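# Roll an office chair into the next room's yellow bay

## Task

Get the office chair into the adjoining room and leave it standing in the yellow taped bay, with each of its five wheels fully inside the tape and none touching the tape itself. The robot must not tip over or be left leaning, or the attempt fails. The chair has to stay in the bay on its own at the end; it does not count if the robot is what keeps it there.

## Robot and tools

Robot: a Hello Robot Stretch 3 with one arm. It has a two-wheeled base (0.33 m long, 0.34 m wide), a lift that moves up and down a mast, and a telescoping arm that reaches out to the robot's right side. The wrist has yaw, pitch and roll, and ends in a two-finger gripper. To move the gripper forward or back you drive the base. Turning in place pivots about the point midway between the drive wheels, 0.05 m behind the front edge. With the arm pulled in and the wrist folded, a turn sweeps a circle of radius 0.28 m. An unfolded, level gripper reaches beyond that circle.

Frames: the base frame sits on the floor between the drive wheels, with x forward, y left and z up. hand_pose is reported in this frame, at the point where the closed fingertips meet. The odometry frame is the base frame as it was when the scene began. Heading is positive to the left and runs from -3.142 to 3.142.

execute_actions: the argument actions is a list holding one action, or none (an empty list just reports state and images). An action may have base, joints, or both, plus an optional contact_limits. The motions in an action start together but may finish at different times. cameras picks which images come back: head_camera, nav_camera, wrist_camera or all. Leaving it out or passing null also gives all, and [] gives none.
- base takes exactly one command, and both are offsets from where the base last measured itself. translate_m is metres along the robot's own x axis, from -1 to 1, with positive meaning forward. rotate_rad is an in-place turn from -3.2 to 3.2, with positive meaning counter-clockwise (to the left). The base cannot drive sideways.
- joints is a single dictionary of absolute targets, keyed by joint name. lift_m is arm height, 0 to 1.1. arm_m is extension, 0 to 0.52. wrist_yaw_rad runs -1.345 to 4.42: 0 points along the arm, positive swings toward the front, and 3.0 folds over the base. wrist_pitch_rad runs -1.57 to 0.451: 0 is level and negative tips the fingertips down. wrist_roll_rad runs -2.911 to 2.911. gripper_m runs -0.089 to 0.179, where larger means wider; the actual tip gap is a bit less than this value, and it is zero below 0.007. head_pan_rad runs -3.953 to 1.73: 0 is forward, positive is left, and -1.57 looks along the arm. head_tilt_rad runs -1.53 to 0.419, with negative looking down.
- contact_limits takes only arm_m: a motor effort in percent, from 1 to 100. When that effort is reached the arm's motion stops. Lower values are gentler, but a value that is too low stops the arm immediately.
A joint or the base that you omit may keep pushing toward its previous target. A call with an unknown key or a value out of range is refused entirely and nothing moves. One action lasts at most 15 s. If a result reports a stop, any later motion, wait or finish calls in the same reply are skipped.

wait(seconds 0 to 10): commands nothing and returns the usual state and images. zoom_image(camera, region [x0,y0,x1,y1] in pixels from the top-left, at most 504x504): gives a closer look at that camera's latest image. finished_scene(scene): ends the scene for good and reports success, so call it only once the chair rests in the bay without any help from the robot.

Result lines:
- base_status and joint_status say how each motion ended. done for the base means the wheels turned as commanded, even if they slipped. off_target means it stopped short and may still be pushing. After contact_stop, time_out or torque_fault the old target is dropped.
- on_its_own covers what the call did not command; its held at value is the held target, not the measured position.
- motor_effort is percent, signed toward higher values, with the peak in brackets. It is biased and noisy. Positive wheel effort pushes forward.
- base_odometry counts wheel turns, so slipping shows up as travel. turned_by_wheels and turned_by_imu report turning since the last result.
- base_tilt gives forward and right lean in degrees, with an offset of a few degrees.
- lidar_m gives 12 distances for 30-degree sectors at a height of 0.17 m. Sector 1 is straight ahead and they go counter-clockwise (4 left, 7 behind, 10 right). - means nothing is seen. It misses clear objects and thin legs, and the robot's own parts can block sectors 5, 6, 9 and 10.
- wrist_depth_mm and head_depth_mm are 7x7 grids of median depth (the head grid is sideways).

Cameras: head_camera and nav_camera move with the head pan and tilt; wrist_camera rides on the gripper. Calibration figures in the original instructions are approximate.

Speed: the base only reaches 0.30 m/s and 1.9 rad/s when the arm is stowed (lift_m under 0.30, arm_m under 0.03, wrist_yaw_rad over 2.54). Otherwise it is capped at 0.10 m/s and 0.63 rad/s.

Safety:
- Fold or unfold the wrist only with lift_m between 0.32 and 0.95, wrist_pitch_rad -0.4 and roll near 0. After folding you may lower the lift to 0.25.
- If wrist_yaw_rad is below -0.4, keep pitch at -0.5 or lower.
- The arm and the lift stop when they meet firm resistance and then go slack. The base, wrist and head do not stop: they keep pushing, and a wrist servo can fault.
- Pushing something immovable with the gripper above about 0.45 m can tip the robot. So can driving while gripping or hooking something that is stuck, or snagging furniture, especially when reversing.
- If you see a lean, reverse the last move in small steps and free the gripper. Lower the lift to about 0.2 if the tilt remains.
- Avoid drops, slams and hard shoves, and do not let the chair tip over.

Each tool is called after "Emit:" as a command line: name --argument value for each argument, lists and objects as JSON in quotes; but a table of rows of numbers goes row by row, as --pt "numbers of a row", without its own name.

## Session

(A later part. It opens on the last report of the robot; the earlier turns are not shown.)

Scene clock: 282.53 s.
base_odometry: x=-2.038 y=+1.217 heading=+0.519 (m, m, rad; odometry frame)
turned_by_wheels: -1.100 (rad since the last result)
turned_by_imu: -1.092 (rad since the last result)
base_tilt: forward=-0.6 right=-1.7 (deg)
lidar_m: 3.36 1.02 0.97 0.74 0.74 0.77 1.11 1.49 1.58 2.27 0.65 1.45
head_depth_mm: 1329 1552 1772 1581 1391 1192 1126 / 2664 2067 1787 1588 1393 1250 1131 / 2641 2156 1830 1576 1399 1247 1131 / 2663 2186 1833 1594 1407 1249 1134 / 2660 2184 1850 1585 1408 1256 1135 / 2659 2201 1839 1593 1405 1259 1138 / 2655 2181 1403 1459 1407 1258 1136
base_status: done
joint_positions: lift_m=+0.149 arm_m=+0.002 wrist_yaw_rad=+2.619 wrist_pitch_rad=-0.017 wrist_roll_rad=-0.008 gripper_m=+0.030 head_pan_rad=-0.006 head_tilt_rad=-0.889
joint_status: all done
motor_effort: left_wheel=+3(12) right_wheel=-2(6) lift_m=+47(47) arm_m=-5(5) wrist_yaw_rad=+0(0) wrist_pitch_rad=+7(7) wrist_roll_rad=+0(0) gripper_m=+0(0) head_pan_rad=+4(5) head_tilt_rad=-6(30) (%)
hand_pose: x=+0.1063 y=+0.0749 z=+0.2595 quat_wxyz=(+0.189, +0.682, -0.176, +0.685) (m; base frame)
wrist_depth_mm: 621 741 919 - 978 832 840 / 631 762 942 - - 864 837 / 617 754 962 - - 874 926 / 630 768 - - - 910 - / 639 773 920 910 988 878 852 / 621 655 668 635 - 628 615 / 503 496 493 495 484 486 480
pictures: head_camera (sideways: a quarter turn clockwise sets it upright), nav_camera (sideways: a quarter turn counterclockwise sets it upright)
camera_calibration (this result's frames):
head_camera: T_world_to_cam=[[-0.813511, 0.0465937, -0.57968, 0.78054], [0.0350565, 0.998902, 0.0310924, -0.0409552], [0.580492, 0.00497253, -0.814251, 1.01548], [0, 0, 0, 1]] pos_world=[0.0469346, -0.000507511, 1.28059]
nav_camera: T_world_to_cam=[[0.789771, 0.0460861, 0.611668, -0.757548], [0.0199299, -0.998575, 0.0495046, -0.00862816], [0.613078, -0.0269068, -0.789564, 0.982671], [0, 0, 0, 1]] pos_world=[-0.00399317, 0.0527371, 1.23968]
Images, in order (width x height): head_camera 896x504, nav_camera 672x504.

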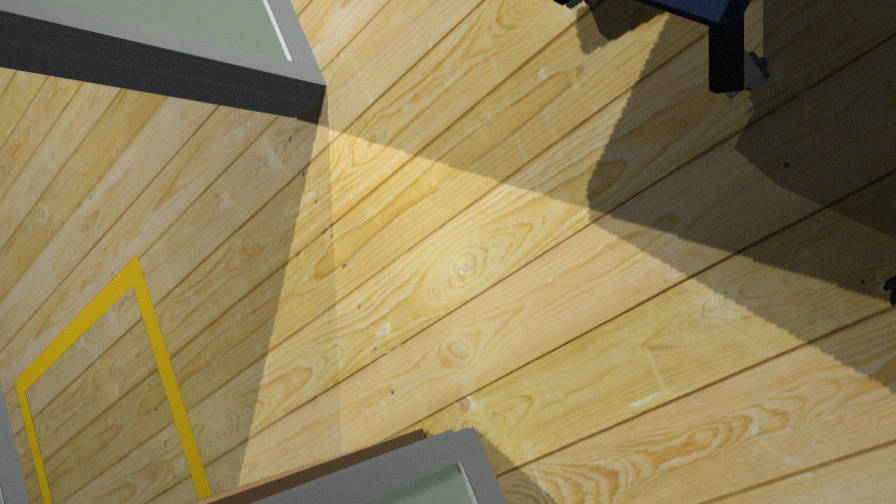

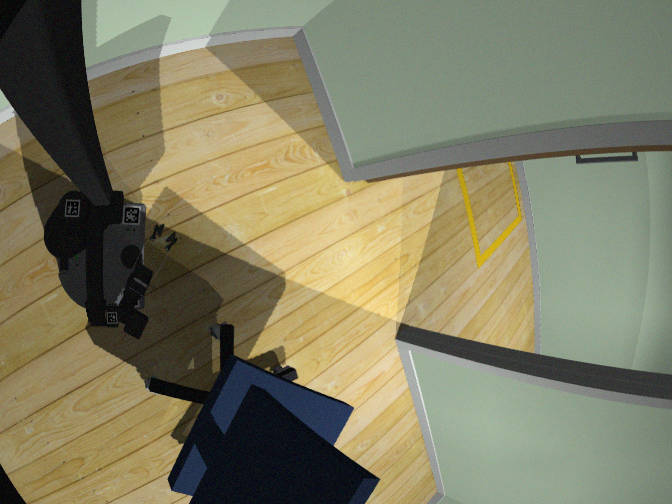

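Emit:
execute_actions --actions '[{"base": {"translate_m": 1.0}}]' --cameras '[]'

Emit:
execute_actions --actions '[{"base": {"translate_m": 0.22}}]' --cameras '[]'

Emit:
execute_actions --actions '[{"base": {"rotate_rad": 1.12}, "joints": {"head_tilt_rad": -1.1}}]' --cameras '["head_camera", "nav_camera"]'

Scene clock: 293.47 s.
base_odometry: x=-1.170 y=+1.714 heading=+0.519 (m, m, rad; odometry frame)
turned_by_wheels: +0.000 (rad since the last result)
turned_by_imu: +0.005 (rad since the last result)
base_tilt: forward=-0.5 right=-1.7 (deg)
lidar_m: 2.43 0.75 0.40 0.37 0.72 1.24 1.80 0.85 2.54 2.66 0.59 0.60
head_depth_mm: 2649 2146 1808 1581 1391 1227 1127 / 2658 2151 1818 1576 1401 1255 1132 / 2585 2164 1824 1583 1397 1252 1130 / 2465 2168 1846 1603 1408 1252 1133 / 2405 2171 1845 1588 1400 1259 1134 / 2302 2173 1837 1601 1406 1265 1134 / 2177 2209 1851 1607 1411 1260 1142
base_status: done
joint_positions: lift_m=+0.149 arm_m=+0.002 wrist_yaw_rad=+2.619 wrist_pitch_rad=-0.017 wrist_roll_rad=-0.008 gripper_m=+0.030 head_pan_rad=-0.006 head_tilt_rad=-0.890
joint_status: not commanded
motor_effort: left_wheel=+3(13) right_wheel=-2(5) lift_m=+47(47) arm_m=-4(4) wrist_yaw_rad=+1(0) wrist_pitch_rad=+7(7) wrist_roll_rad=+0(0) gripper_m=-1(0) head_pan_rad=+5(5) head_tilt_rad=-6(6) (%)
hand_pose: x=+0.1063 y=+0.0749 z=+0.2595 quat_wxyz=(+0.189, +0.682, -0.176, +0.685) (m; base frame)
wrist_depth_mm: 325 369 422 547 774 - - / 338 374 435 560 763 - - / 349 380 435 574 790 - - / 356 388 448 569 826 - - / 411 392 466 628 836 902 873 / 448 403 466 611 - 634 617 / 463 407 474 493 481 483 483
pictures: none
No camera images: the call's "cameras" was empty. Leave "cameras" out to get every camera's image.

Scene clock: 295.83 s.
base_odometry: x=-0.979 y=+1.823 heading=+0.519 (m, m, rad; odometry frame)
turned_by_wheels: +0.000 (rad since the last result)
turned_by_imu: +0.001 (rad since the last result)
base_tilt: forward=-0.7 right=-1.7 (deg)
lidar_m: 2.22 0.91 0.48 0.40 0.40 1.34 1.95 1.03 2.75 2.56 0.47 2.66
head_depth_mm: 2578 2133 1821 1566 1393 1246 1129 / 2467 2153 1832 1580 1393 1241 1128 / 2395 2177 1817 1586 1396 1248 1131 / 2329 2179 1835 1581 1401 1247 1135 / 2210 2174 1839 1592 1403 1253 1139 / 2110 2195 1853 1598 1404 1256 1131 / 2014 2137 1841 1604 1409 1256 1139
base_status: done
joint_positions: lift_m=+0.149 arm_m=+0.002 wrist_yaw_rad=+2.619 wrist_pitch_rad=-0.017 wrist_roll_rad=-0.008 gripper_m=+0.030 head_pan_rad=-0.006 head_tilt_rad=-0.890
joint_status: not commanded
motor_effort: left_wheel=+2(12) right_wheel=-1(5) lift_m=+47(47) arm_m=-3(5) wrist_yaw_rad=+0(1) wrist_pitch_rad=+8(7) wrist_roll_rad=+0(0) gripper_m=+0(1) head_pan_rad=+4(5) head_tilt_rad=-6(5) (%)
hand_pose: x=+0.1063 y=+0.0749 z=+0.2595 quat_wxyz=(+0.189, +0.682, -0.176, +0.685) (m; base frame)
wrist_depth_mm: 353 408 497 637 885 - - / 358 423 495 653 894 - - / 360 427 514 662 951 - - / 369 430 524 689 968 - - / 372 441 538 732 879 872 857 / 376 445 530 635 - 624 615 / 386 448 499 494 487 487 477
pictures: none
No camera images: the call's "cameras" was empty. Leave "cameras" out to get every camera's image.

Scene clock: 297.90 s.
base_odometry: x=-0.979 y=+1.823 heading=+1.639 (m, m, rad; odometry frame)
turned_by_wheels: +1.120 (rad since the last result)
turned_by_imu: +1.111 (rad since the last result)
base_tilt: forward=-0.5 right=-1.8 (deg)
lidar_m: 0.46 0.40 0.43 1.38 2.12 1.03 2.83 0.48 0.47 2.73 2.20 0.80
head_depth_mm: 907 1627 1524 1395 1281 1187 1114 / 771 997 1420 1402 1288 1187 - / 667 830 1103 1384 1291 1196 - / 589 712 900 1232 1289 1199 - / 526 621 763 986 1267 1190 - / 476 553 660 822 1086 1200 1131 / 436 499 585 707 924 1193 1119
base_status: done
joint_positions: lift_m=+0.149 arm_m=+0.002 wrist_yaw_rad=+2.619 wrist_pitch_rad=-0.017 wrist_roll_rad=-0.008 gripper_m=+0.030 head_pan_rad=-0.006 head_tilt_rad=-1.087
joint_status: all done
motor_effort: left_wheel=-4(12) right_wheel=+4(11) lift_m=+47(47) arm_m=-4(4) wrist_yaw_rad=+0(0) wrist_pitch_rad=+7(7) wrist_roll_rad=+0(0) gripper_m=+0(0) head_pan_rad=+4(4) head_tilt_rad=-8(28) (%)
hand_pose: x=+0.1063 y=+0.0749 z=+0.2595 quat_wxyz=(+0.189, +0.682, -0.176, +0.685) (m; base frame)
wrist_depth_mm: - - - 432 377 355 331 / - - - 450 390 363 336 / - - - 467 399 369 350 / - - - 473 405 384 358 / 942 934 892 486 417 391 359 / 665 650 667 497 - 404 374 / 504 501 493 496 445 412 383
pictures: head_camera (sideways: a quarter turn clockwise sets it upright), nav_camera (sideways: a quarter turn counterclockwise sets it upright)
camera_calibration (this result's frames):
head_camera: T_world_to_cam=[[-0.911527, 0.0472209, -0.408519, 0.558178], [0.0406002, 0.998866, 0.0248681, -0.0328784], [0.40923, 0.00608203, -0.912411, 1.1441], [0, 0, 0, 1]] pos_world=[0.0419302, -0.000474928, 1.27273]
nav_camera: T_world_to_cam=[[0.894545, 0.0454151, 0.444665, -0.540631], [0.0291474, -0.998634, 0.0433573, -0.000669362], [0.446027, -0.0258243, -0.894647, 1.12028], [0, 0, 0, 1]] pos_world=[-0.0160366, 0.0528148, 1.24268]
Images, in order (width x height): head_camera 896x504, nav_camera 672x504.

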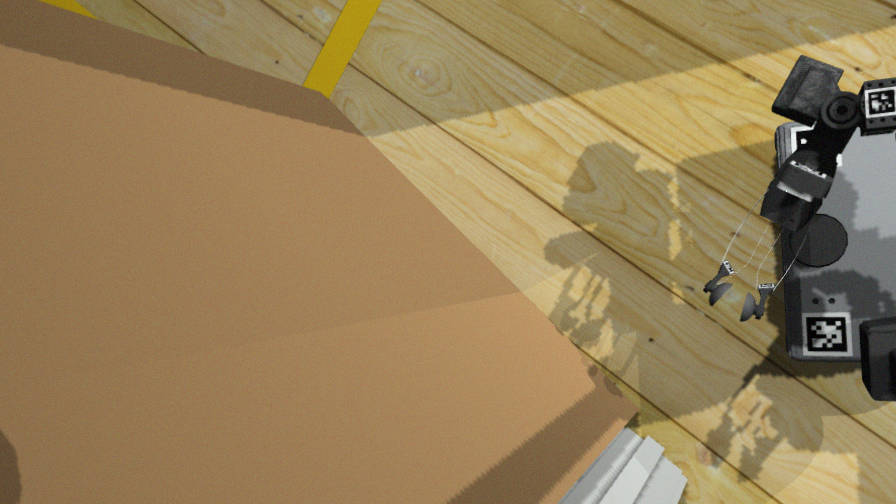

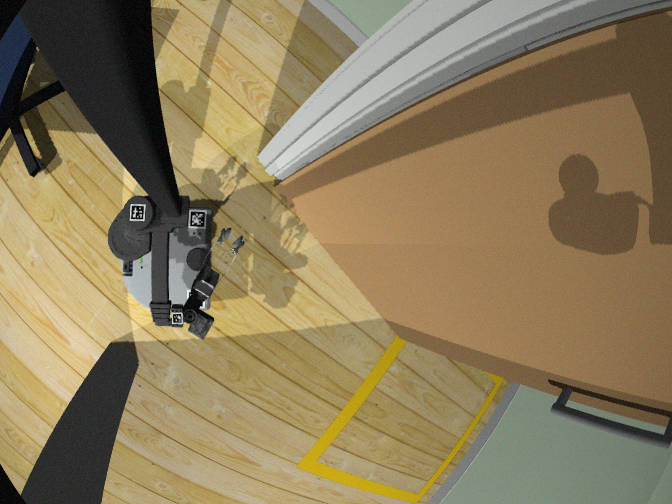

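Emit:
execute_actions --actions '[{"base": {"rotate_rad": -0.15}}]' --cameras '[]'

Emit:
execute_actions --actions '[{"base": {"translate_m": 0.33}}]' --cameras '[]'

Emit:
execute_actions --actions '[{"joints": {"arm_m": 0.04}}]' --cameras '[]'

Emit:
execute_actions --actions '[{"base": {"translate_m": 0.15}}]' --cameras '["head_camera", "nav_camera"]'

Scene clock: 310.67 s.
base_odometry: x=-0.979 y=+1.823 heading=+1.489 (m, m, rad; odometry frame)
turned_by_wheels: -0.150 (rad since the last result)
turned_by_imu: -0.149 (rad since the last result)
base_tilt: forward=-0.6 right=-1.7 (deg)
lidar_m: 0.51 0.41 0.40 1.31 1.79 1.03 2.69 2.61 0.47 2.60 2.26 2.18
head_depth_mm: 1882 1685 1533 1395 1287 1190 1109 / 1809 1686 1523 1394 1290 1196 - / 855 1074 1473 1402 1290 1197 - / 718 869 1096 1365 1293 1197 - / 617 727 879 1113 1276 1201 - / 545 624 735 894 1143 1200 1119 / 485 549 632 744 906 1178 1119
base_status: done
joint_positions: lift_m=+0.149 arm_m=+0.002 wrist_yaw_rad=+2.619 wrist_pitch_rad=-0.017 wrist_roll_rad=-0.008 gripper_m=+0.030 head_pan_rad=-0.006 head_tilt_rad=-1.087
joint_status: not commanded
motor_effort: left_wheel=+4(10) right_wheel=-2(5) lift_m=+47(47) arm_m=-4(4) wrist_yaw_rad=+0(0) wrist_pitch_rad=+7(7) wrist_roll_rad=+0(0) gripper_m=+0(0) head_pan_rad=+5(4) head_tilt_rad=-8(7) (%)
hand_pose: x=+0.1063 y=+0.0749 z=+0.2595 quat_wxyz=(+0.189, +0.682, -0.176, +0.685) (m; base frame)
wrist_depth_mm: - - 441 428 381 369 358 / - - - 442 400 386 370 / - - - 445 412 396 383 / - - - 464 419 402 388 / 965 946 824 451 433 421 402 / 649 662 676 463 - 431 419 / 508 501 490 469 465 440 429
pictures: none
No camera images: the call's "cameras" was empty. Leave "cameras" out to get every camera's image.

Scene clock: 313.53 s.
base_odometry: x=-0.952 y=+2.152 heading=+1.490 (m, m, rad; odometry frame)
turned_by_wheels: +0.000 (rad since the last result)
turned_by_imu: +0.002 (rad since the last result)
base_tilt: forward=-0.6 right=-1.8 (deg)
lidar_m: 0.26 0.20 0.20 0.22 0.33 1.34 2.98 0.69 0.91 2.70 1.97 0.54
head_depth_mm: 638 1664 1522 1394 1286 1194 1109 / 494 665 1063 1399 1285 1192 - / 400 504 683 1051 1288 1199 - / 337 406 514 701 1093 1200 - / 296 341 414 525 720 1116 - / - 298 345 420 536 743 1099 / - - 301 350 428 549 763
base_status: done
joint_positions: lift_m=+0.149 arm_m=+0.002 wrist_yaw_rad=+2.619 wrist_pitch_rad=-0.017 wrist_roll_rad=-0.008 gripper_m=+0.030 head_pan_rad=-0.006 head_tilt_rad=-1.087
joint_status: not commanded
motor_effort: left_wheel=+3(13) right_wheel=-1(5) lift_m=+47(47) arm_m=-3(5) wrist_yaw_rad=+1(0) wrist_pitch_rad=+7(7) wrist_roll_rad=+0(0) gripper_m=+0(0) head_pan_rad=+4(5) head_tilt_rad=-8(7) (%)
hand_pose: x=+0.1063 y=+0.0749 z=+0.2595 quat_wxyz=(+0.189, +0.682, -0.176, +0.685) (m; base frame)
wrist_depth_mm: 241 233 223 216 210 202 194 / 250 240 230 223 215 207 201 / 256 250 238 229 220 213 206 / 268 257 248 236 228 220 212 / 277 266 256 243 233 226 217 / 289 277 265 251 - 234 223 / 300 287 273 261 251 237 230
pictures: none
No camera images: the call's "cameras" was empty. Leave "cameras" out to get every camera's image.

Scene clock: 314.87 s.
base_odometry: x=-0.952 y=+2.152 heading=+1.490 (m, m, rad; odometry frame)
turned_by_wheels: +0.000 (rad since the last result)
turned_by_imu: +0.000 (rad since the last result)
base_tilt: forward=-0.6 right=-1.8 (deg)
lidar_m: 0.26 0.20 0.20 0.22 0.33 1.34 2.98 0.69 0.91 2.70 1.97 0.54
head_depth_mm: 638 1663 1530 1393 1287 1191 1108 / 496 664 1063 1398 1286 1198 - / 400 505 681 1053 1288 1193 - / 337 407 515 699 1094 1200 - / 296 341 413 525 722 1142 - / - 298 346 420 536 742 1099 / - - 300 350 428 548 765
base_status: not commanded
joint_positions: lift_m=+0.149 arm_m=+0.040 wrist_yaw_rad=+2.619 wrist_pitch_rad=-0.017 wrist_roll_rad=-0.008 gripper_m=+0.030 head_pan_rad=-0.006 head_tilt_rad=-1.087
joint_status: all done
motor_effort: left_wheel=+3(3) right_wheel=-2(2) lift_m=+47(47) arm_m=+2(4) wrist_yaw_rad=+0(0) wrist_pitch_rad=+8(7) wrist_roll_rad=+0(0) gripper_m=+0(0) head_pan_rad=+4(4) head_tilt_rad=-7(6) (%)
hand_pose: x=+0.1063 y=+0.0372 z=+0.2595 quat_wxyz=(+0.189, +0.682, -0.176, +0.685) (m; base frame)
wrist_depth_mm: 274 266 253 244 236 228 219 / 281 273 262 253 242 233 226 / 289 281 270 259 250 241 232 / 302 292 279 269 259 247 238 / 311 300 287 274 263 257 245 / 325 313 301 284 - 265 253 / 336 322 308 295 283 271 261
pictures: none
No camera images: the call's "cameras" was empty. Leave "cameras" out to get every camera's image.

Scene clock: 318.07 s.
base_odometry: x=-0.940 y=+2.301 heading=+1.490 (m, m, rad; odometry frame)
turned_by_wheels: +0.000 (rad since the last result)
turned_by_imu: +0.018 (rad since the last result)
base_tilt: forward=-0.5 right=-1.8 (deg)
lidar_m: 0.26 0.18 0.17 0.18 0.24 1.48 3.12 0.81 1.50 2.48 1.82 1.76
head_depth_mm: 1759 1680 1515 1394 1283 1198 1113 / 501 1682 1523 1391 1288 1194 - / 495 637 946 1358 1290 1189 - / 383 463 582 793 1233 1200 - / 313 363 433 539 711 1041 - / - 304 345 407 500 646 866 / - - 295 328 386 467 592
base_status: done
joint_positions: lift_m=+0.149 arm_m=+0.040 wrist_yaw_rad=+2.620 wrist_pitch_rad=-0.018 wrist_roll_rad=-0.008 gripper_m=+0.030 head_pan_rad=-0.005 head_tilt_rad=-1.090
joint_status: not commanded
motor_effort: left_wheel=+9(100) right_wheel=+2(16) lift_m=+46(47) arm_m=+3(3) wrist_yaw_rad=-1(0) wrist_pitch_rad=+8(8) wrist_roll_rad=+0(0) gripper_m=+0(0) head_pan_rad=+3(5) head_tilt_rad=-6(6) (%)
hand_pose: x=+0.1061 y=+0.0372 z=+0.2594 quat_wxyz=(+0.189, +0.682, -0.175, +0.685) (m; base frame)
wrist_depth_mm: 226 228 227 228 228 228 228 / 232 231 234 235 233 236 236 / 240 241 240 240 242 240 243 / 248 248 246 249 250 249 252 / 255 255 256 255 255 260 259 / 262 263 263 265 - 265 266 / 272 271 273 275 275 273 275
pictures: head_camera (sideways: a quarter turn clockwise sets it upright), nav_camera (sideways: a quarter turn counterclockwise sets it upright)
camera_calibration (this result's frames):
head_camera: T_world_to_cam=[[-0.912846, 0.0458436, -0.405723, 0.554543], [0.0391603, 0.998926, 0.0247633, -0.0327331], [0.406422, 0.0067169, -0.913661, 1.14574], [0, 0, 0, 1]] pos_world=[0.0418413, -0.000420108, 1.27262]
nav_camera: T_world_to_cam=[[0.895833, 0.046766, 0.441922, -0.537066], [0.0307956, -0.99859, 0.043248, -0.000536958], [0.443322, -0.0251338, -0.89601, 1.12207], [0, 0, 0, 1]] pos_world=[-0.0162981, 0.052782, 1.24275]
Images, in order (width x height): head_camera 896x504, nav_camera 672x504.

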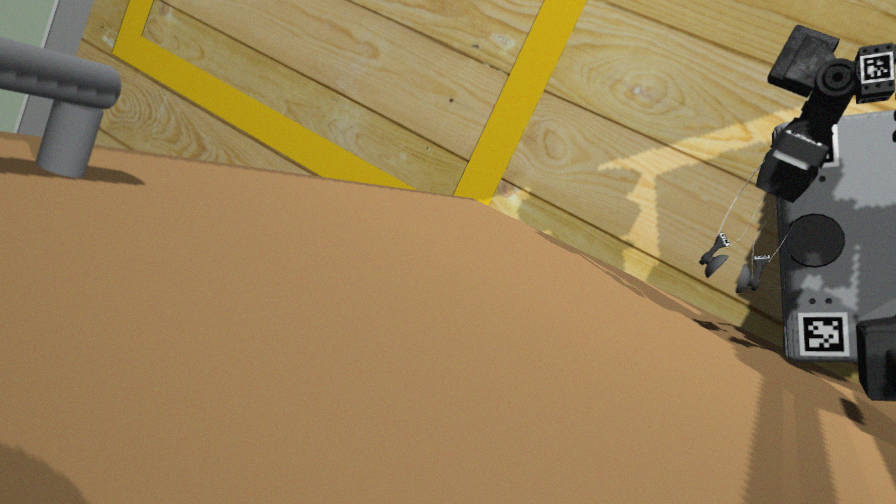

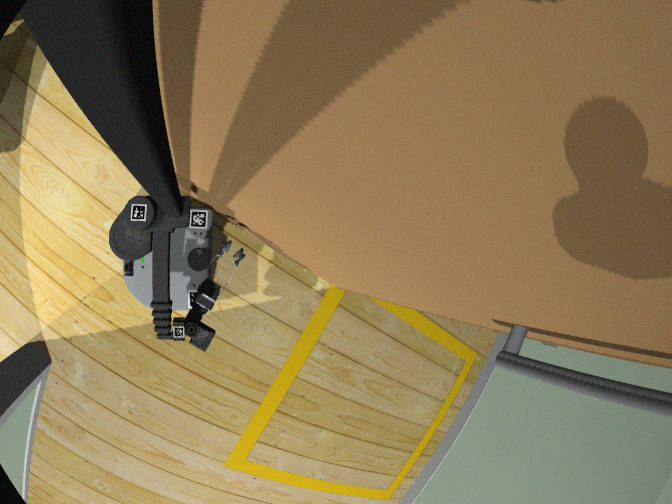

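Emit:
execute_actions --actions '[{"base": {"translate_m": 0.1}}]' --cameras '["nav_camera"]'

Scene clock: 324.80 s.
base_odometry: x=-0.932 y=+2.401 heading=+1.491 (m, m, rad; odometry frame)
turned_by_wheels: +0.001 (rad since the last result)
turned_by_imu: +0.241 (rad since the last result)
base_tilt: forward=-0.6 right=-1.7 (deg)
lidar_m: 0.19 0.16 0.16 0.18 0.30 1.53 0.85 0.84 2.76 2.00 1.72 0.35
head_depth_mm: 370 521 1479 1399 1287 1189 1116 / 313 399 582 1197 1278 1191 - / - 323 432 655 1243 1190 - / - 294 344 472 748 1182 - / - - 301 369 519 871 - / - - - 312 397 578 954 / - - - - 322 430 646
base_status: translate_m off_target (by the wheels' count: +0.0998 of +0.1000)
joint_positions: lift_m=+0.150 arm_m=+0.040 wrist_yaw_rad=+2.619 wrist_pitch_rad=-0.020 wrist_roll_rad=-0.008 gripper_m=+0.030 head_pan_rad=-0.001 head_tilt_rad=-1.094
joint_status: not commanded
on_its_own: left_wheel is at rest, and its effort (+45) is outside its rest range (-18 to +18)
motor_effort: left_wheel=+45(100) right_wheel=+2(22) lift_m=+40(46) arm_m=+1(2) wrist_yaw_rad=+0(1) wrist_pitch_rad=+9(10) wrist_roll_rad=+0(0) gripper_m=+0(0) head_pan_rad=+1(4) head_tilt_rad=-4(5) (%)
hand_pose: x=+0.1062 y=+0.0368 z=+0.2591 quat_wxyz=(+0.190, +0.682, -0.175, +0.684) (m; base frame)
wrist_depth_mm: 244 228 214 202 190 181 170 / 253 237 221 207 195 184 175 / 262 244 228 214 201 190 180 / 272 255 235 221 208 195 186 / 285 264 245 225 212 201 190 / 294 276 259 233 - 207 194 / 310 286 261 243 229 212 201
pictures: nav_camera (sideways: a quarter turn counterclockwise sets it upright)
camera_calibration (this result's frames):
nav_camera: T_world_to_cam=[[0.897457, 0.0501035, 0.438248, -0.53229], [0.0346956, -0.998468, 0.0431012, -0.00036939], [0.439736, -0.0234762, -0.89782, 1.12444], [0, 0, 0, 1]] pos_world=[-0.016737, 0.0526984, 1.24284]
Images, in order (width x height): nav_camera 672x504.

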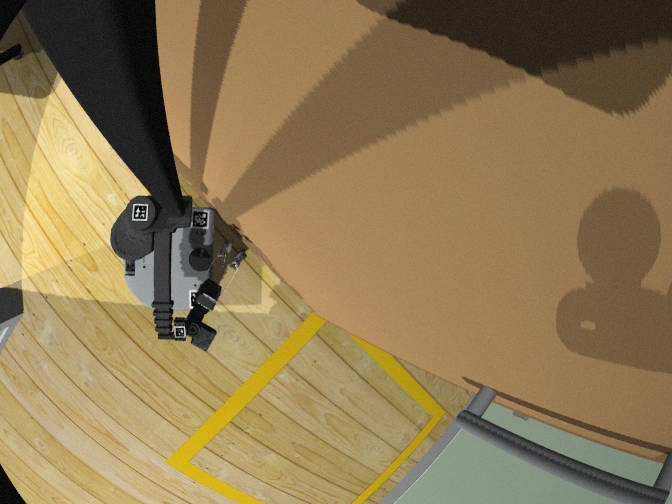

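Emit:
execute_actions --actions '[{"base": {"translate_m": -0.4}, "joints": {"arm_m": 0.0}}]' --cameras '["head_camera", "nav_camera"]'

Scene clock: 332.17 s.
base_odometry: x=-0.964 y=+2.002 heading=+1.491 (m, m, rad; odometry frame)
turned_by_wheels: +0.000 (rad since the last result)
turned_by_imu: -0.003 (rad since the last result)
base_tilt: forward=-0.5 right=-1.7 (deg)
lidar_m: 0.51 0.43 0.43 1.49 2.57 1.20 2.89 0.47 2.48 2.34 2.01 2.01
head_depth_mm: 1858 1668 1525 1390 1288 1192 1112 / 956 1642 1521 1389 1286 1189 - / 784 980 1313 1405 1290 1198 - / 680 824 1045 1355 1287 1196 - / 600 707 869 1119 1271 1195 - / 538 623 741 918 1198 1198 1128 / 487 556 646 778 972 1184 1118
base_status: done
joint_positions: lift_m=+0.150 arm_m=+0.002 wrist_yaw_rad=+2.619 wrist_pitch_rad=-0.020 wrist_roll_rad=-0.008 gripper_m=+0.030 head_pan_rad=-0.001 head_tilt_rad=-1.094
joint_status: all done
joint sent to its limit — the command would take arm_m past its lower limit, so that joint was sent only as far as its limit.
motor_effort: left_wheel=+0(38) right_wheel=+1(4) lift_m=+40(40) arm_m=-5(5) wrist_yaw_rad=+0(0) wrist_pitch_rad=+9(9) wrist_roll_rad=+0(0) gripper_m=+0(0) head_pan_rad=+1(1) head_tilt_rad=-4(4) (%)
hand_pose: x=+0.1062 y=+0.0748 z=+0.2591 quat_wxyz=(+0.190, +0.682, -0.175, +0.684) (m; base frame)
wrist_depth_mm: - - 504 430 408 382 365 / - - 522 442 410 394 373 / - - 530 456 427 407 380 / - - 559 467 440 414 396 / 941 945 780 486 449 428 401 / 647 651 652 491 - 441 414 / 502 499 493 491 473 446 431
pictures: head_camera (sideways: a quarter turn clockwise sets it upright), nav_camera (sideways: a quarter turn counterclockwise sets it upright)
camera_calibration (this result's frames):
head_camera: T_world_to_cam=[[-0.914666, 0.042442, -0.401976, 0.549675], [0.035537, 0.999065, 0.0246228, -0.0325279], [0.402646, 0.00823661, -0.915319, 1.14791], [0, 0, 0, 1]] pos_world=[0.0417223, -0.000286709, 1.27247]
nav_camera: T_world_to_cam=[[0.897457, 0.0501033, 0.438248, -0.53229], [0.0346953, -0.998468, 0.0431012, -0.000369388], [0.439736, -0.0234764, -0.89782, 1.12444], [0, 0, 0, 1]] pos_world=[-0.0167369, 0.0526984, 1.24284]
Images, in order (width x height): head_camera 896x504, nav_camera 672x504.

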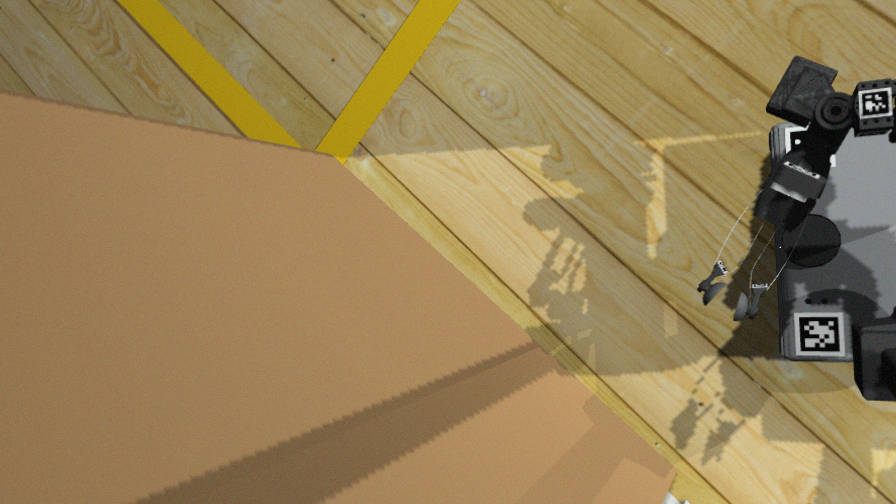

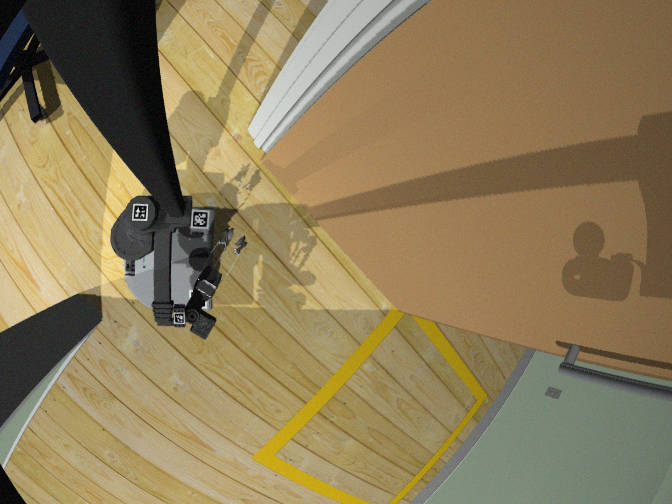

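Emit:
execute_actions --actions '[{"base": {"rotate_rad": 2.0}, "joints": {"head_tilt_rad": -0.8}}]' --cameras '["head_camera", "nav_camera"]'

Scene clock: 356.00 s.
base_odometry: x=-0.964 y=+2.002 heading=-2.793 (m, m, rad; odometry frame)
turned_by_wheels: +2.000 (rad since the last result)
turned_by_imu: +1.984 (rad since the last result)
base_tilt: forward=-0.6 right=-1.7 (deg)
lidar_m: 2.20 1.20 3.03 0.47 1.16 2.49 2.02 2.01 0.55 0.44 0.43 0.51
head_depth_mm: 1829 1974 1972 1687 1463 1284 1134 / 2093 2264 2011 1697 1469 1293 1147 / 2480 2488 2040 1706 1472 1291 1157 / 2736 2524 2055 1712 1476 1292 1156 / 2624 2545 2039 1713 1475 1296 1155 / 2494 2376 1890 1727 1477 1303 1156 / 1020 1206 1307 1597 1452 1302 1157
base_status: done
joint_positions: lift_m=+0.150 arm_m=+0.002 wrist_yaw_rad=+2.619 wrist_pitch_rad=-0.020 wrist_roll_rad=-0.008 gripper_m=+0.030 head_pan_rad=-0.001 head_tilt_rad=-0.803
joint_status: all done
motor_effort: left_wheel=-5(11) right_wheel=+5(11) lift_m=+40(41) arm_m=-5(5) wrist_yaw_rad=+0(0) wrist_pitch_rad=+9(9) wrist_roll_rad=+0(0) gripper_m=+0(0) head_pan_rad=+1(1) head_tilt_rad=+1(27) (%)
hand_pose: x=+0.1062 y=+0.0748 z=+0.2591 quat_wxyz=(+0.190, +0.682, -0.175, +0.684) (m; base frame)
wrist_depth_mm: 399 457 - - - - - / 412 471 - - - 904 892 / 427 477 - - - - - / 444 475 - - - - - / 555 478 926 899 969 864 803 / 562 486 665 637 - 623 611 / 490 480 493 493 484 483 480
pictures: head_camera (sideways: a quarter turn clockwise sets it upright), nav_camera (sideways: a quarter turn counterclockwise sets it upright)
camera_calibration (this result's frames):
head_camera: T_world_to_cam=[[-0.760924, 0.0422591, -0.647463, 0.868533], [0.0270357, 0.999075, 0.033435, -0.0439597], [0.648277, 0.00793693, -0.761363, 0.946302], [0, 0, 0, 1]] pos_world=[0.0486107, -0.000295212, 1.28429]
nav_camera: T_world_to_cam=[[0.73404, 0.050298, 0.677241, -0.842649], [0.0208194, -0.998451, 0.0515884, -0.0113522], [0.678787, -0.0237682, -0.73395, 0.909952], [0, 0, 0, 1]] pos_world=[0.00110968, 0.0526769, 1.23912]
Images, in order (width x height): head_camera 896x504, nav_camera 672x504.

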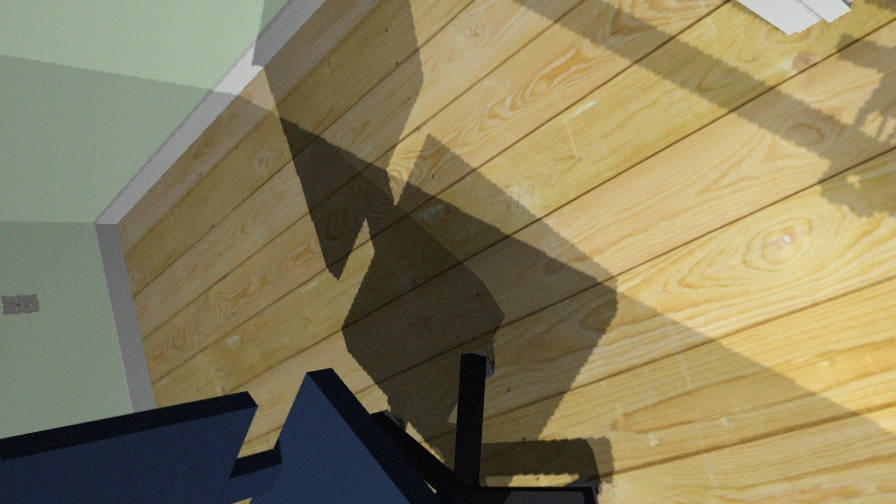

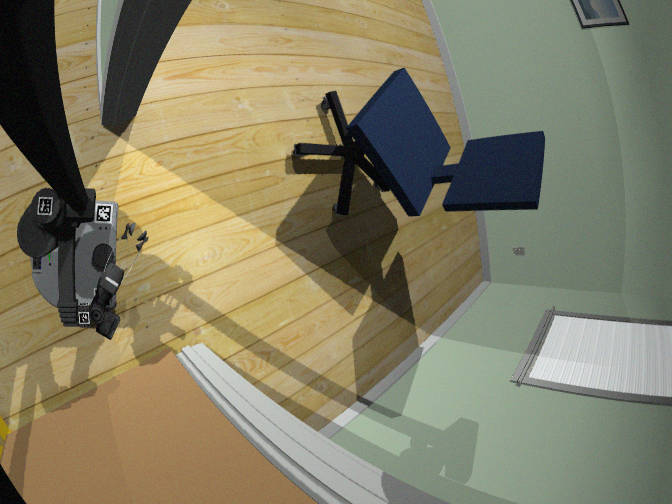

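Emit:
execute_actions --actions '[{"base": {"rotate_rad": -0.07}}]' --cameras '[]'

Emit:
execute_actions --actions '[{"base": {"translate_m": 1.0}}]' --cameras '[]'

Emit:
execute_actions --actions '[{"base": {"translate_m": 0.4}}]' --cameras '[]'

Emit:
execute_actions --actions '[{"base": {"rotate_rad": 1.2}, "joints": {"head_pan_rad": 0.5}}]' --cameras '["head_camera", "nav_camera"]'

Scene clock: 362.63 s.
base_odometry: x=-0.964 y=+2.002 heading=-2.862 (m, m, rad; odometry frame)
turned_by_wheels: -0.070 (rad since the last result)
turned_by_imu: -0.070 (rad since the last result)
base_tilt: forward=-0.6 right=-1.6 (deg)
lidar_m: 2.02 1.20 2.95 0.47 0.71 2.62 2.04 2.01 0.59 0.44 0.43 0.49
head_depth_mm: 1681 1820 1937 1695 1463 1292 1124 / 1911 2106 2023 1704 1462 1292 1154 / 2193 2355 2037 1702 1466 1301 1150 / 2601 2514 2028 1706 1475 1299 1160 / 2711 2497 2042 1716 1480 1302 1154 / 2556 2554 2040 1712 1479 1307 1160 / 2417 1178 1307 1679 1479 1307 1161
base_status: done
joint_positions: lift_m=+0.150 arm_m=+0.002 wrist_yaw_rad=+2.619 wrist_pitch_rad=-0.020 wrist_roll_rad=-0.008 gripper_m=+0.030 head_pan_rad=-0.001 head_tilt_rad=-0.803
joint_status: not commanded
motor_effort: left_wheel=+3(5) right_wheel=-1(2) lift_m=+41(41) arm_m=-4(4) wrist_yaw_rad=+0(0) wrist_pitch_rad=+9(9) wrist_roll_rad=+0(0) gripper_m=+0(0) head_pan_rad=+1(1) head_tilt_rad=+1(2) (%)
hand_pose: x=+0.1062 y=+0.0748 z=+0.2591 quat_wxyz=(+0.190, +0.682, -0.175, +0.684) (m; base frame)
wrist_depth_mm: 399 - - - - - - / 399 - - - - 920 - / 408 - - - - - - / 421 502 - - - - - / 429 506 919 906 900 863 843 / 449 512 666 636 - 616 617 / 458 475 490 488 487 485 477
pictures: none
No camera images: the call's "cameras" was empty. Leave "cameras" out to get every camera's image.

Scene clock: 367.67 s.
base_odometry: x=-1.925 y=+1.726 heading=-2.862 (m, m, rad; odometry frame)
turned_by_wheels: +0.000 (rad since the last result)
turned_by_imu: +0.005 (rad since the last result)
base_tilt: forward=-0.4 right=-1.8 (deg)
lidar_m: 1.36 1.85 1.98 0.59 1.96 1.10 2.97 0.66 0.72 0.88 0.87 0.93
head_depth_mm: 1110 1230 1357 1509 1462 1288 1153 / 1263 1415 1576 1659 1465 1288 1153 / 1486 1671 1875 1717 1472 1294 1151 / 1767 2033 2024 1709 1476 1292 1156 / 1794 2031 2025 1714 1474 1298 1157 / 1710 1923 2057 1721 1484 1306 1160 / 1654 1842 2013 1734 1485 1308 1160
base_status: done
joint_positions: lift_m=+0.150 arm_m=+0.002 wrist_yaw_rad=+2.619 wrist_pitch_rad=-0.020 wrist_roll_rad=-0.008 gripper_m=+0.030 head_pan_rad=-0.001 head_tilt_rad=-0.803
joint_status: not commanded
motor_effort: left_wheel=+2(13) right_wheel=-1(4) lift_m=+40(40) arm_m=-4(5) wrist_yaw_rad=+0(0) wrist_pitch_rad=+9(9) wrist_roll_rad=+0(0) gripper_m=+0(0) head_pan_rad=+1(0) head_tilt_rad=+1(1) (%)
hand_pose: x=+0.1062 y=+0.0748 z=+0.2591 quat_wxyz=(+0.190, +0.682, -0.175, +0.684) (m; base frame)
wrist_depth_mm: 329 320 365 - - - - / - 554 777 - - - - / - - - - - - - / - - - - - - - / 879 581 709 854 989 880 855 / 512 547 660 633 - 627 612 / 499 461 475 495 482 481 470
pictures: none
No camera images: the call's "cameras" was empty. Leave "cameras" out to get every camera's image.

Scene clock: 370.67 s.
base_odometry: x=-2.310 y=+1.616 heading=-2.862 (m, m, rad; odometry frame)
turned_by_wheels: +0.000 (rad since the last result)
turned_by_imu: +0.002 (rad since the last result)
base_tilt: forward=-0.6 right=-1.6 (deg)
lidar_m: 1.10 1.49 1.59 2.34 3.00 1.47 3.34 1.03 0.91 0.71 0.70 0.75
head_depth_mm: 902 967 1092 1212 1362 1291 1153 / 1022 1147 1282 1459 1462 1283 1151 / 1188 1344 1535 1637 1463 1290 1155 / 1422 1612 1872 1707 1468 1294 1158 / 1431 1621 1876 1716 1485 1297 1160 / 1372 1542 1764 1719 1471 1293 1164 / 1307 1466 1671 1729 1489 1294 1159
base_status: done
joint_positions: lift_m=+0.150 arm_m=+0.002 wrist_yaw_rad=+2.619 wrist_pitch_rad=-0.020 wrist_roll_rad=-0.008 gripper_m=+0.030 head_pan_rad=-0.001 head_tilt_rad=-0.803
joint_status: not commanded
motor_effort: left_wheel=+2(13) right_wheel=-1(4) lift_m=+40(40) arm_m=-4(4) wrist_yaw_rad=+0(0) wrist_pitch_rad=+9(9) wrist_roll_rad=+0(0) gripper_m=+0(0) head_pan_rad=+1(1) head_tilt_rad=+0(2) (%)
hand_pose: x=+0.1062 y=+0.0748 z=+0.2591 quat_wxyz=(+0.190, +0.682, -0.175, +0.684) (m; base frame)
wrist_depth_mm: 528 - - - - - - / - - - - - - - / - - - - - - - / - - - - - - - / 799 921 912 912 974 886 864 / 463 645 670 629 - 622 617 / 476 496 494 493 479 480 483
pictures: none
No camera images: the call's "cameras" was empty. Leave "cameras" out to get every camera's image.

Scene clock: 372.63 s.
base_odometry: x=-2.310 y=+1.616 heading=-1.662 (m, m, rad; odometry frame)
turned_by_wheels: +1.200 (rad since the last result)
turned_by_imu: +1.191 (rad since the last result)
base_tilt: forward=-0.6 right=-1.7 (deg)
lidar_m: 1.70 2.91 0.68 1.47 1.03 1.04 0.82 0.70 0.70 0.81 1.37 1.49
head_depth_mm: 2275 2358 2018 1697 1454 1287 1151 / 2662 2482 2026 1694 1463 1286 1146 / 2957 2499 2028 1704 1468 1294 1150 / 2918 634 699 836 1393 1269 1156 / 2844 2552 604 699 842 1262 1158 / 2748 2533 534 602 698 855 1146 / 2685 2535 503 530 602 788 1122
base_status: done
joint_positions: lift_m=+0.150 arm_m=+0.002 wrist_yaw_rad=+2.619 wrist_pitch_rad=-0.020 wrist_roll_rad=-0.008 gripper_m=+0.030 head_pan_rad=+0.493 head_tilt_rad=-0.803
joint_status: all done
motor_effort: left_wheel=-4(12) right_wheel=+5(11) lift_m=+41(40) arm_m=-5(5) wrist_yaw_rad=+0(0) wrist_pitch_rad=+9(9) wrist_roll_rad=+0(0) gripper_m=-1(0) head_pan_rad=+5(47) head_tilt_rad=+1(2) (%)
hand_pose: x=+0.1062 y=+0.0748 z=+0.2591 quat_wxyz=(+0.190, +0.682, -0.175, +0.684) (m; base frame)
wrist_depth_mm: - - - 419 457 496 - / - - - 641 842 - - / - - - - - - - / - - - - - - - / 952 933 892 750 748 815 865 / 653 655 613 636 - 557 609 / 504 494 499 495 483 482 475
pictures: head_camera (sideways: a quarter turn clockwise sets it upright), nav_camera (sideways: a quarter turn counterclockwise sets it upright)
camera_calibration (this result's frames):
head_camera: T_world_to_cam=[[-0.689583, -0.323618, -0.647878, 0.86864], [-0.450183, 0.89231, 0.0334491, -0.041067], [0.567283, 0.31473, -0.761009, 0.946336], [0, 0, 0, 1]] pos_world=[0.043671, 0.019912, 1.28432]
nav_camera: T_world_to_cam=[[0.621992, 0.392335, 0.677642, -0.842488], [0.491973, -0.86908, 0.0516005, -0.0142419], [0.60917, 0.301287, -0.733579, 0.909895], [0, 0, 0, 1]] pos_world=[-0.023253, 0.0440206, 1.23912]
Images, in order (width x height): head_camera 896x504, nav_camera 672x504.

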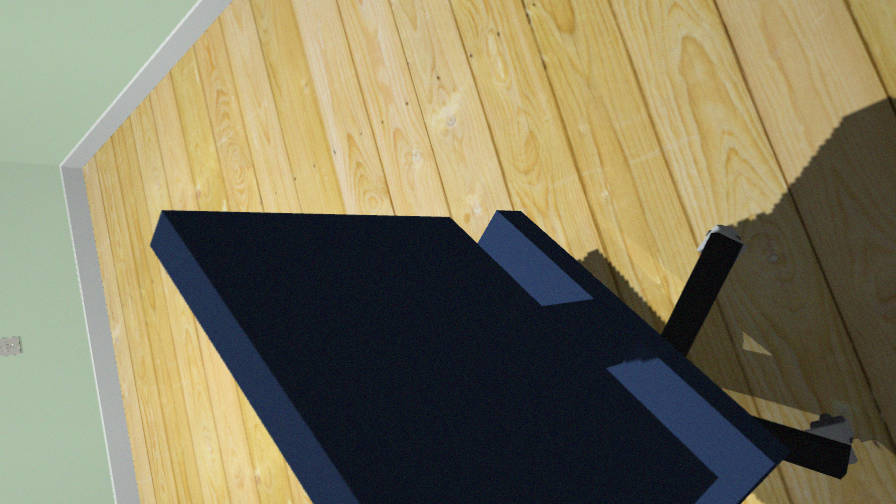

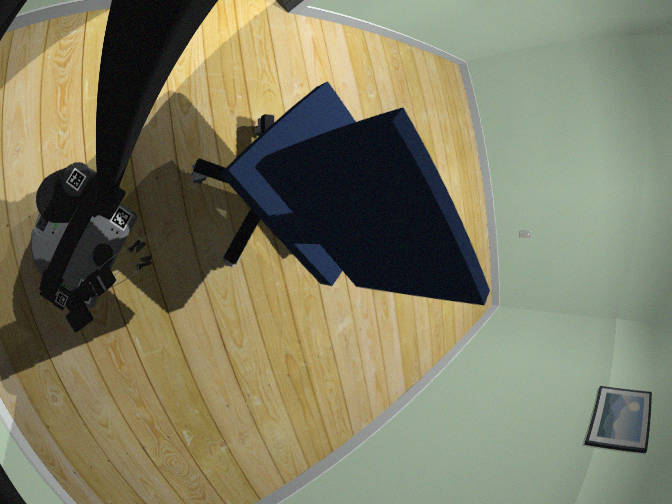

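Emit:
execute_actions --actions '[{"base": {"rotate_rad": -0.06}}]' --cameras '[]'

Emit:
execute_actions --actions '[{"base": {"translate_m": 1.0}}]' --cameras '[]'

Emit:
execute_actions --actions '[{"base": {"rotate_rad": 2.62}, "joints": {"head_pan_rad": 0.0, "head_tilt_rad": -0.6}}]' --cameras '["head_camera"]'

Emit:
execute_actions --actions '[{"joints": {"wrist_yaw_rad": 1.57, "gripper_m": 0.15, "lift_m": 0.12, "arm_m": 0.04}}]' --cameras '["wrist_camera", "nav_camera"]'

Scene clock: 385.77 s.
base_odometry: x=-2.310 y=+1.616 heading=-1.722 (m, m, rad; odometry frame)
turned_by_wheels: -0.060 (rad since the last result)
turned_by_imu: -0.060 (rad since the last result)
base_tilt: forward=-0.5 right=-1.7 (deg)
lidar_m: 1.65 2.66 0.68 1.47 1.03 1.03 0.85 0.70 0.70 0.78 1.25 1.49
head_depth_mm: 2082 2264 2016 1686 1466 1285 1146 / 2405 2427 2006 1696 1467 1293 1150 / 2876 2508 2038 1702 1474 1289 1150 / 2984 2433 784 1019 1448 1301 1155 / 2920 624 645 746 937 1256 1158 / 2802 2531 560 634 730 873 1157 / 2710 2516 514 551 622 786 1114
base_status: done
joint_positions: lift_m=+0.150 arm_m=+0.002 wrist_yaw_rad=+2.619 wrist_pitch_rad=-0.020 wrist_roll_rad=-0.008 gripper_m=+0.030 head_pan_rad=+0.493 head_tilt_rad=-0.803
joint_status: not commanded
motor_effort: left_wheel=+2(5) right_wheel=-1(2) lift_m=+41(40) arm_m=-4(5) wrist_yaw_rad=+0(0) wrist_pitch_rad=+9(8) wrist_roll_rad=+0(0) gripper_m=+0(0) head_pan_rad=+4(5) head_tilt_rad=+1(1) (%)
hand_pose: x=+0.1062 y=+0.0748 z=+0.2591 quat_wxyz=(+0.190, +0.682, -0.175, +0.684) (m; base frame)
wrist_depth_mm: - - 429 437 474 539 - / - - - 626 - - - / - - - - - - - / - - - - - - - / 938 923 848 763 775 886 860 / 649 653 554 638 - 581 614 / 497 501 484 489 484 481 474
pictures: none
No camera images: the call's "cameras" was empty. Leave "cameras" out to get every camera's image.

Scene clock: 390.80 s.
base_odometry: x=-2.460 y=+0.627 heading=-1.722 (m, m, rad; odometry frame)
turned_by_wheels: +0.000 (rad since the last result)
turned_by_imu: +0.005 (rad since the last result)
base_tilt: forward=-0.5 right=-1.7 (deg)
lidar_m: 0.81 1.31 2.41 2.18 0.80 0.80 1.65 1.36 1.36 0.88 0.73 0.73
head_depth_mm: 1026 1113 1217 1346 1404 1284 1143 / 1175 1310 1442 1592 1469 1287 1152 / 1406 1567 1776 1692 1471 1290 1150 / 1715 2004 1998 1714 1475 1294 1157 / 2171 2404 2055 1717 1484 1300 1164 / 2212 2391 2039 1719 1483 1304 1159 / 2121 2353 2050 1729 1487 1305 1160
base_status: done
joint_positions: lift_m=+0.150 arm_m=+0.002 wrist_yaw_rad=+2.619 wrist_pitch_rad=-0.020 wrist_roll_rad=-0.008 gripper_m=+0.030 head_pan_rad=+0.493 head_tilt_rad=-0.803
joint_status: not commanded
motor_effort: left_wheel=+2(13) right_wheel=+0(3) lift_m=+41(40) arm_m=-4(5) wrist_yaw_rad=+0(0) wrist_pitch_rad=+9(9) wrist_roll_rad=+0(0) gripper_m=+1(0) head_pan_rad=+5(5) head_tilt_rad=+1(2) (%)
hand_pose: x=+0.1062 y=+0.0748 z=+0.2591 quat_wxyz=(+0.190, +0.682, -0.175, +0.684) (m; base frame)
wrist_depth_mm: - - - - - - - / - - - - - - - / - - - - - - - / - - - - - - - / 923 920 915 881 963 865 867 / 653 653 663 626 - 619 611 / 500 500 496 484 480 484 476
pictures: none
No camera images: the call's "cameras" was empty. Leave "cameras" out to get every camera's image.

Scene clock: 393.57 s.
base_odometry: x=-2.460 y=+0.627 heading=+0.898 (m, m, rad; odometry frame)
turned_by_wheels: +2.620 (rad since the last result)
turned_by_imu: +2.600 (rad since the last result)
base_tilt: forward=-0.6 right=-1.8 (deg)
lidar_m: 0.80 1.64 1.37 1.36 0.88 0.73 0.73 0.81 1.30 2.41 2.18 0.81
head_depth_mm: 3421 3647 2772 2045 1088 959 1242 / 3449 3644 2742 2112 1089 918 1202 / 3523 3699 2764 587 686 882 1218 / 3453 3566 717 722 853 1353 1198 / 1719 1846 859 1054 1675 1447 1244 / 1612 1794 2014 2162 1724 1448 1255 / 1640 1824 2044 2149 1747 1459 1256
base_status: done
joint_positions: lift_m=+0.150 arm_m=+0.002 wrist_yaw_rad=+2.619 wrist_pitch_rad=-0.020 wrist_roll_rad=-0.008 gripper_m=+0.030 head_pan_rad=+0.007 head_tilt_rad=-0.606
joint_status: all done
motor_effort: left_wheel=-4(12) right_wheel=+4(12) lift_m=+41(40) arm_m=-5(5) wrist_yaw_rad=+0(0) wrist_pitch_rad=+9(9) wrist_roll_rad=+0(0) gripper_m=+0(0) head_pan_rad=-5(45) head_tilt_rad=+3(22) (%)
hand_pose: x=+0.1062 y=+0.0748 z=+0.2591 quat_wxyz=(+0.190, +0.682, -0.175, +0.684) (m; base frame)
wrist_depth_mm: - - - - - - - / - - - - - - - / - - - - - - - / - - - - - - - / 942 918 911 903 950 866 851 / 659 659 669 633 - 611 619 / 496 495 496 495 482 481 477
pictures: head_camera (sideways: a quarter turn clockwise sets it upright)
camera_calibration (this result's frames):
head_camera: T_world_to_cam=[[-0.619408, 0.0370005, -0.784197, 1.04587], [0.0117658, 0.999214, 0.0378522, -0.0496263], [0.784981, 0.0142192, -0.619357, 0.760769], [0, 0, 0, 1]] pos_world=[0.0512128, 0.0000721881, 1.29323]
Images, in order (width x height): head_camera 896x504.

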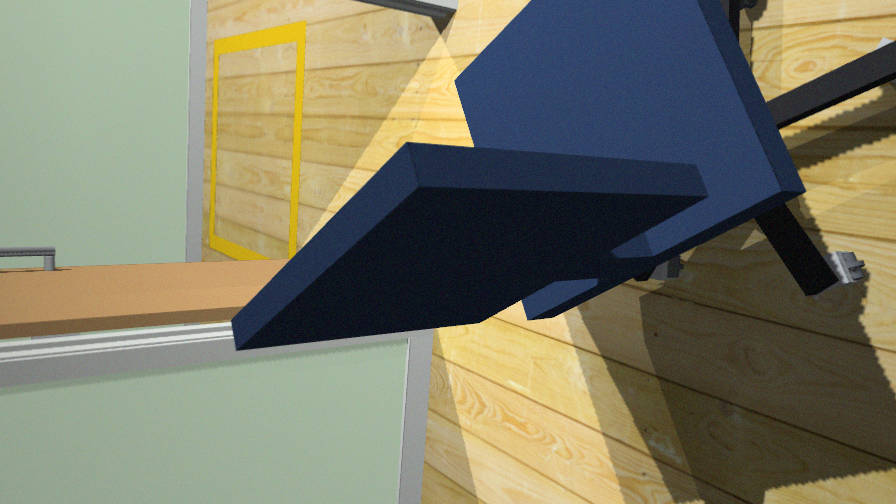

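Scene clock: 395.27 s.
base_odometry: x=-2.460 y=+0.627 heading=+0.898 (m, m, rad; odometry frame)
turned_by_wheels: +0.000 (rad since the last result)
turned_by_imu: +0.000 (rad since the last result)
base_tilt: forward=-0.6 right=-1.8 (deg)
lidar_m: 0.80 1.65 1.37 1.36 0.88 0.73 0.73 0.81 1.30 2.41 2.19 0.81
head_depth_mm: 3434 3580 2742 2051 1085 958 1233 / 3453 3739 2754 2110 1091 916 1187 / 3452 3713 2818 587 687 878 1215 / 3407 3586 716 721 855 1360 1198 / 1733 1856 859 1056 1684 1460 1250 / 1620 1804 2013 2160 1744 1454 1251 / 1637 1818 2058 2164 1722 1458 1260
base_status: not commanded
joint_positions: lift_m=+0.121 arm_m=+0.040 wrist_yaw_rad=+1.572 wrist_pitch_rad=-0.020 wrist_roll_rad=-0.008 gripper_m=+0.150 head_pan_rad=+0.007 head_tilt_rad=-0.606
joint_status: all done
motor_effort: left_wheel=-4(4) right_wheel=+5(4) lift_m=+12(37) arm_m=+4(4) wrist_yaw_rad=-1(2) wrist_pitch_rad=+9(9) wrist_roll_rad=+0(0) gripper_m=+0(92) head_pan_rad=-5(5) head_tilt_rad=+4(4) (%)
hand_pose: x=+0.2343 y=-0.1843 z=+0.2303 quat_wxyz=(+0.507, +0.503, -0.492, +0.497) (m; base frame)
wrist_depth_mm: - - 490 444 468 530 - / - - - - - - - / - - - - - - - / - - - 916 - - - / 856 935 623 702 715 696 801 / 604 - 558 573 510 563 574 / 461 440 450 453 437 437 426
pictures: nav_camera (sideways: a quarter turn counterclockwise sets it upright), wrist_camera
camera_calibration (this result's frames):
nav_camera: T_world_to_cam=[[0.586446, 0.0552954, 0.808099, -1.0123], [0.0184689, -0.998321, 0.0549085, -0.0156739], [0.809778, -0.0172762, -0.586482, 0.717336], [0, 0, 0, 1]] pos_world=[0.0130662, 0.0527208, 1.23961]
wrist_camera: T_world_to_cam=[[0.0482299, -0.998825, 0.00476178, -0.182578], [-0.192046, -0.0139515, -0.981287, 0.303593], [0.9802, 0.0464129, -0.192494, -0.0138877], [0, 0, 0, 1]] pos_world=[0.0807223, -0.177483, 0.296108]
Images, in order (width x height): nav_camera 672x504, wrist_camera 644x364.

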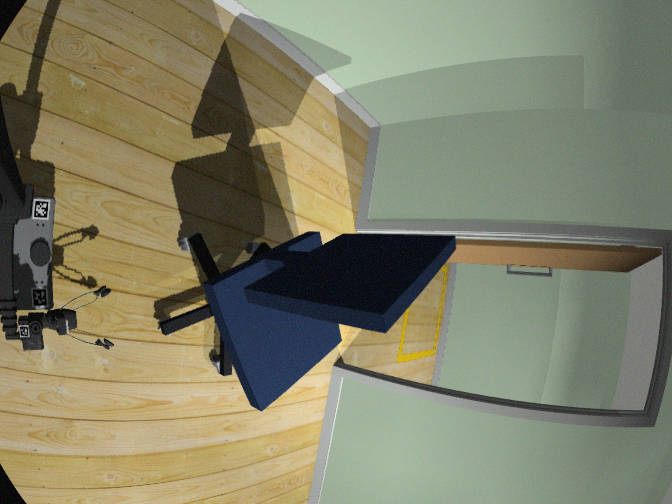

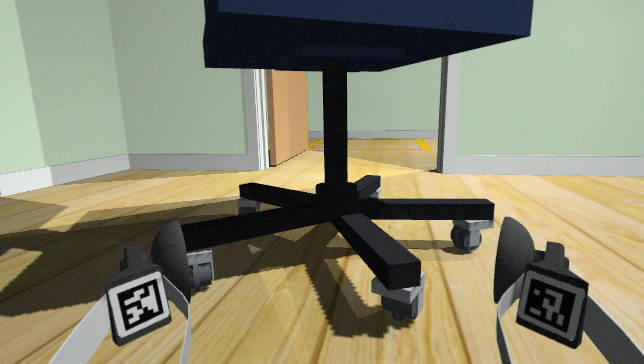

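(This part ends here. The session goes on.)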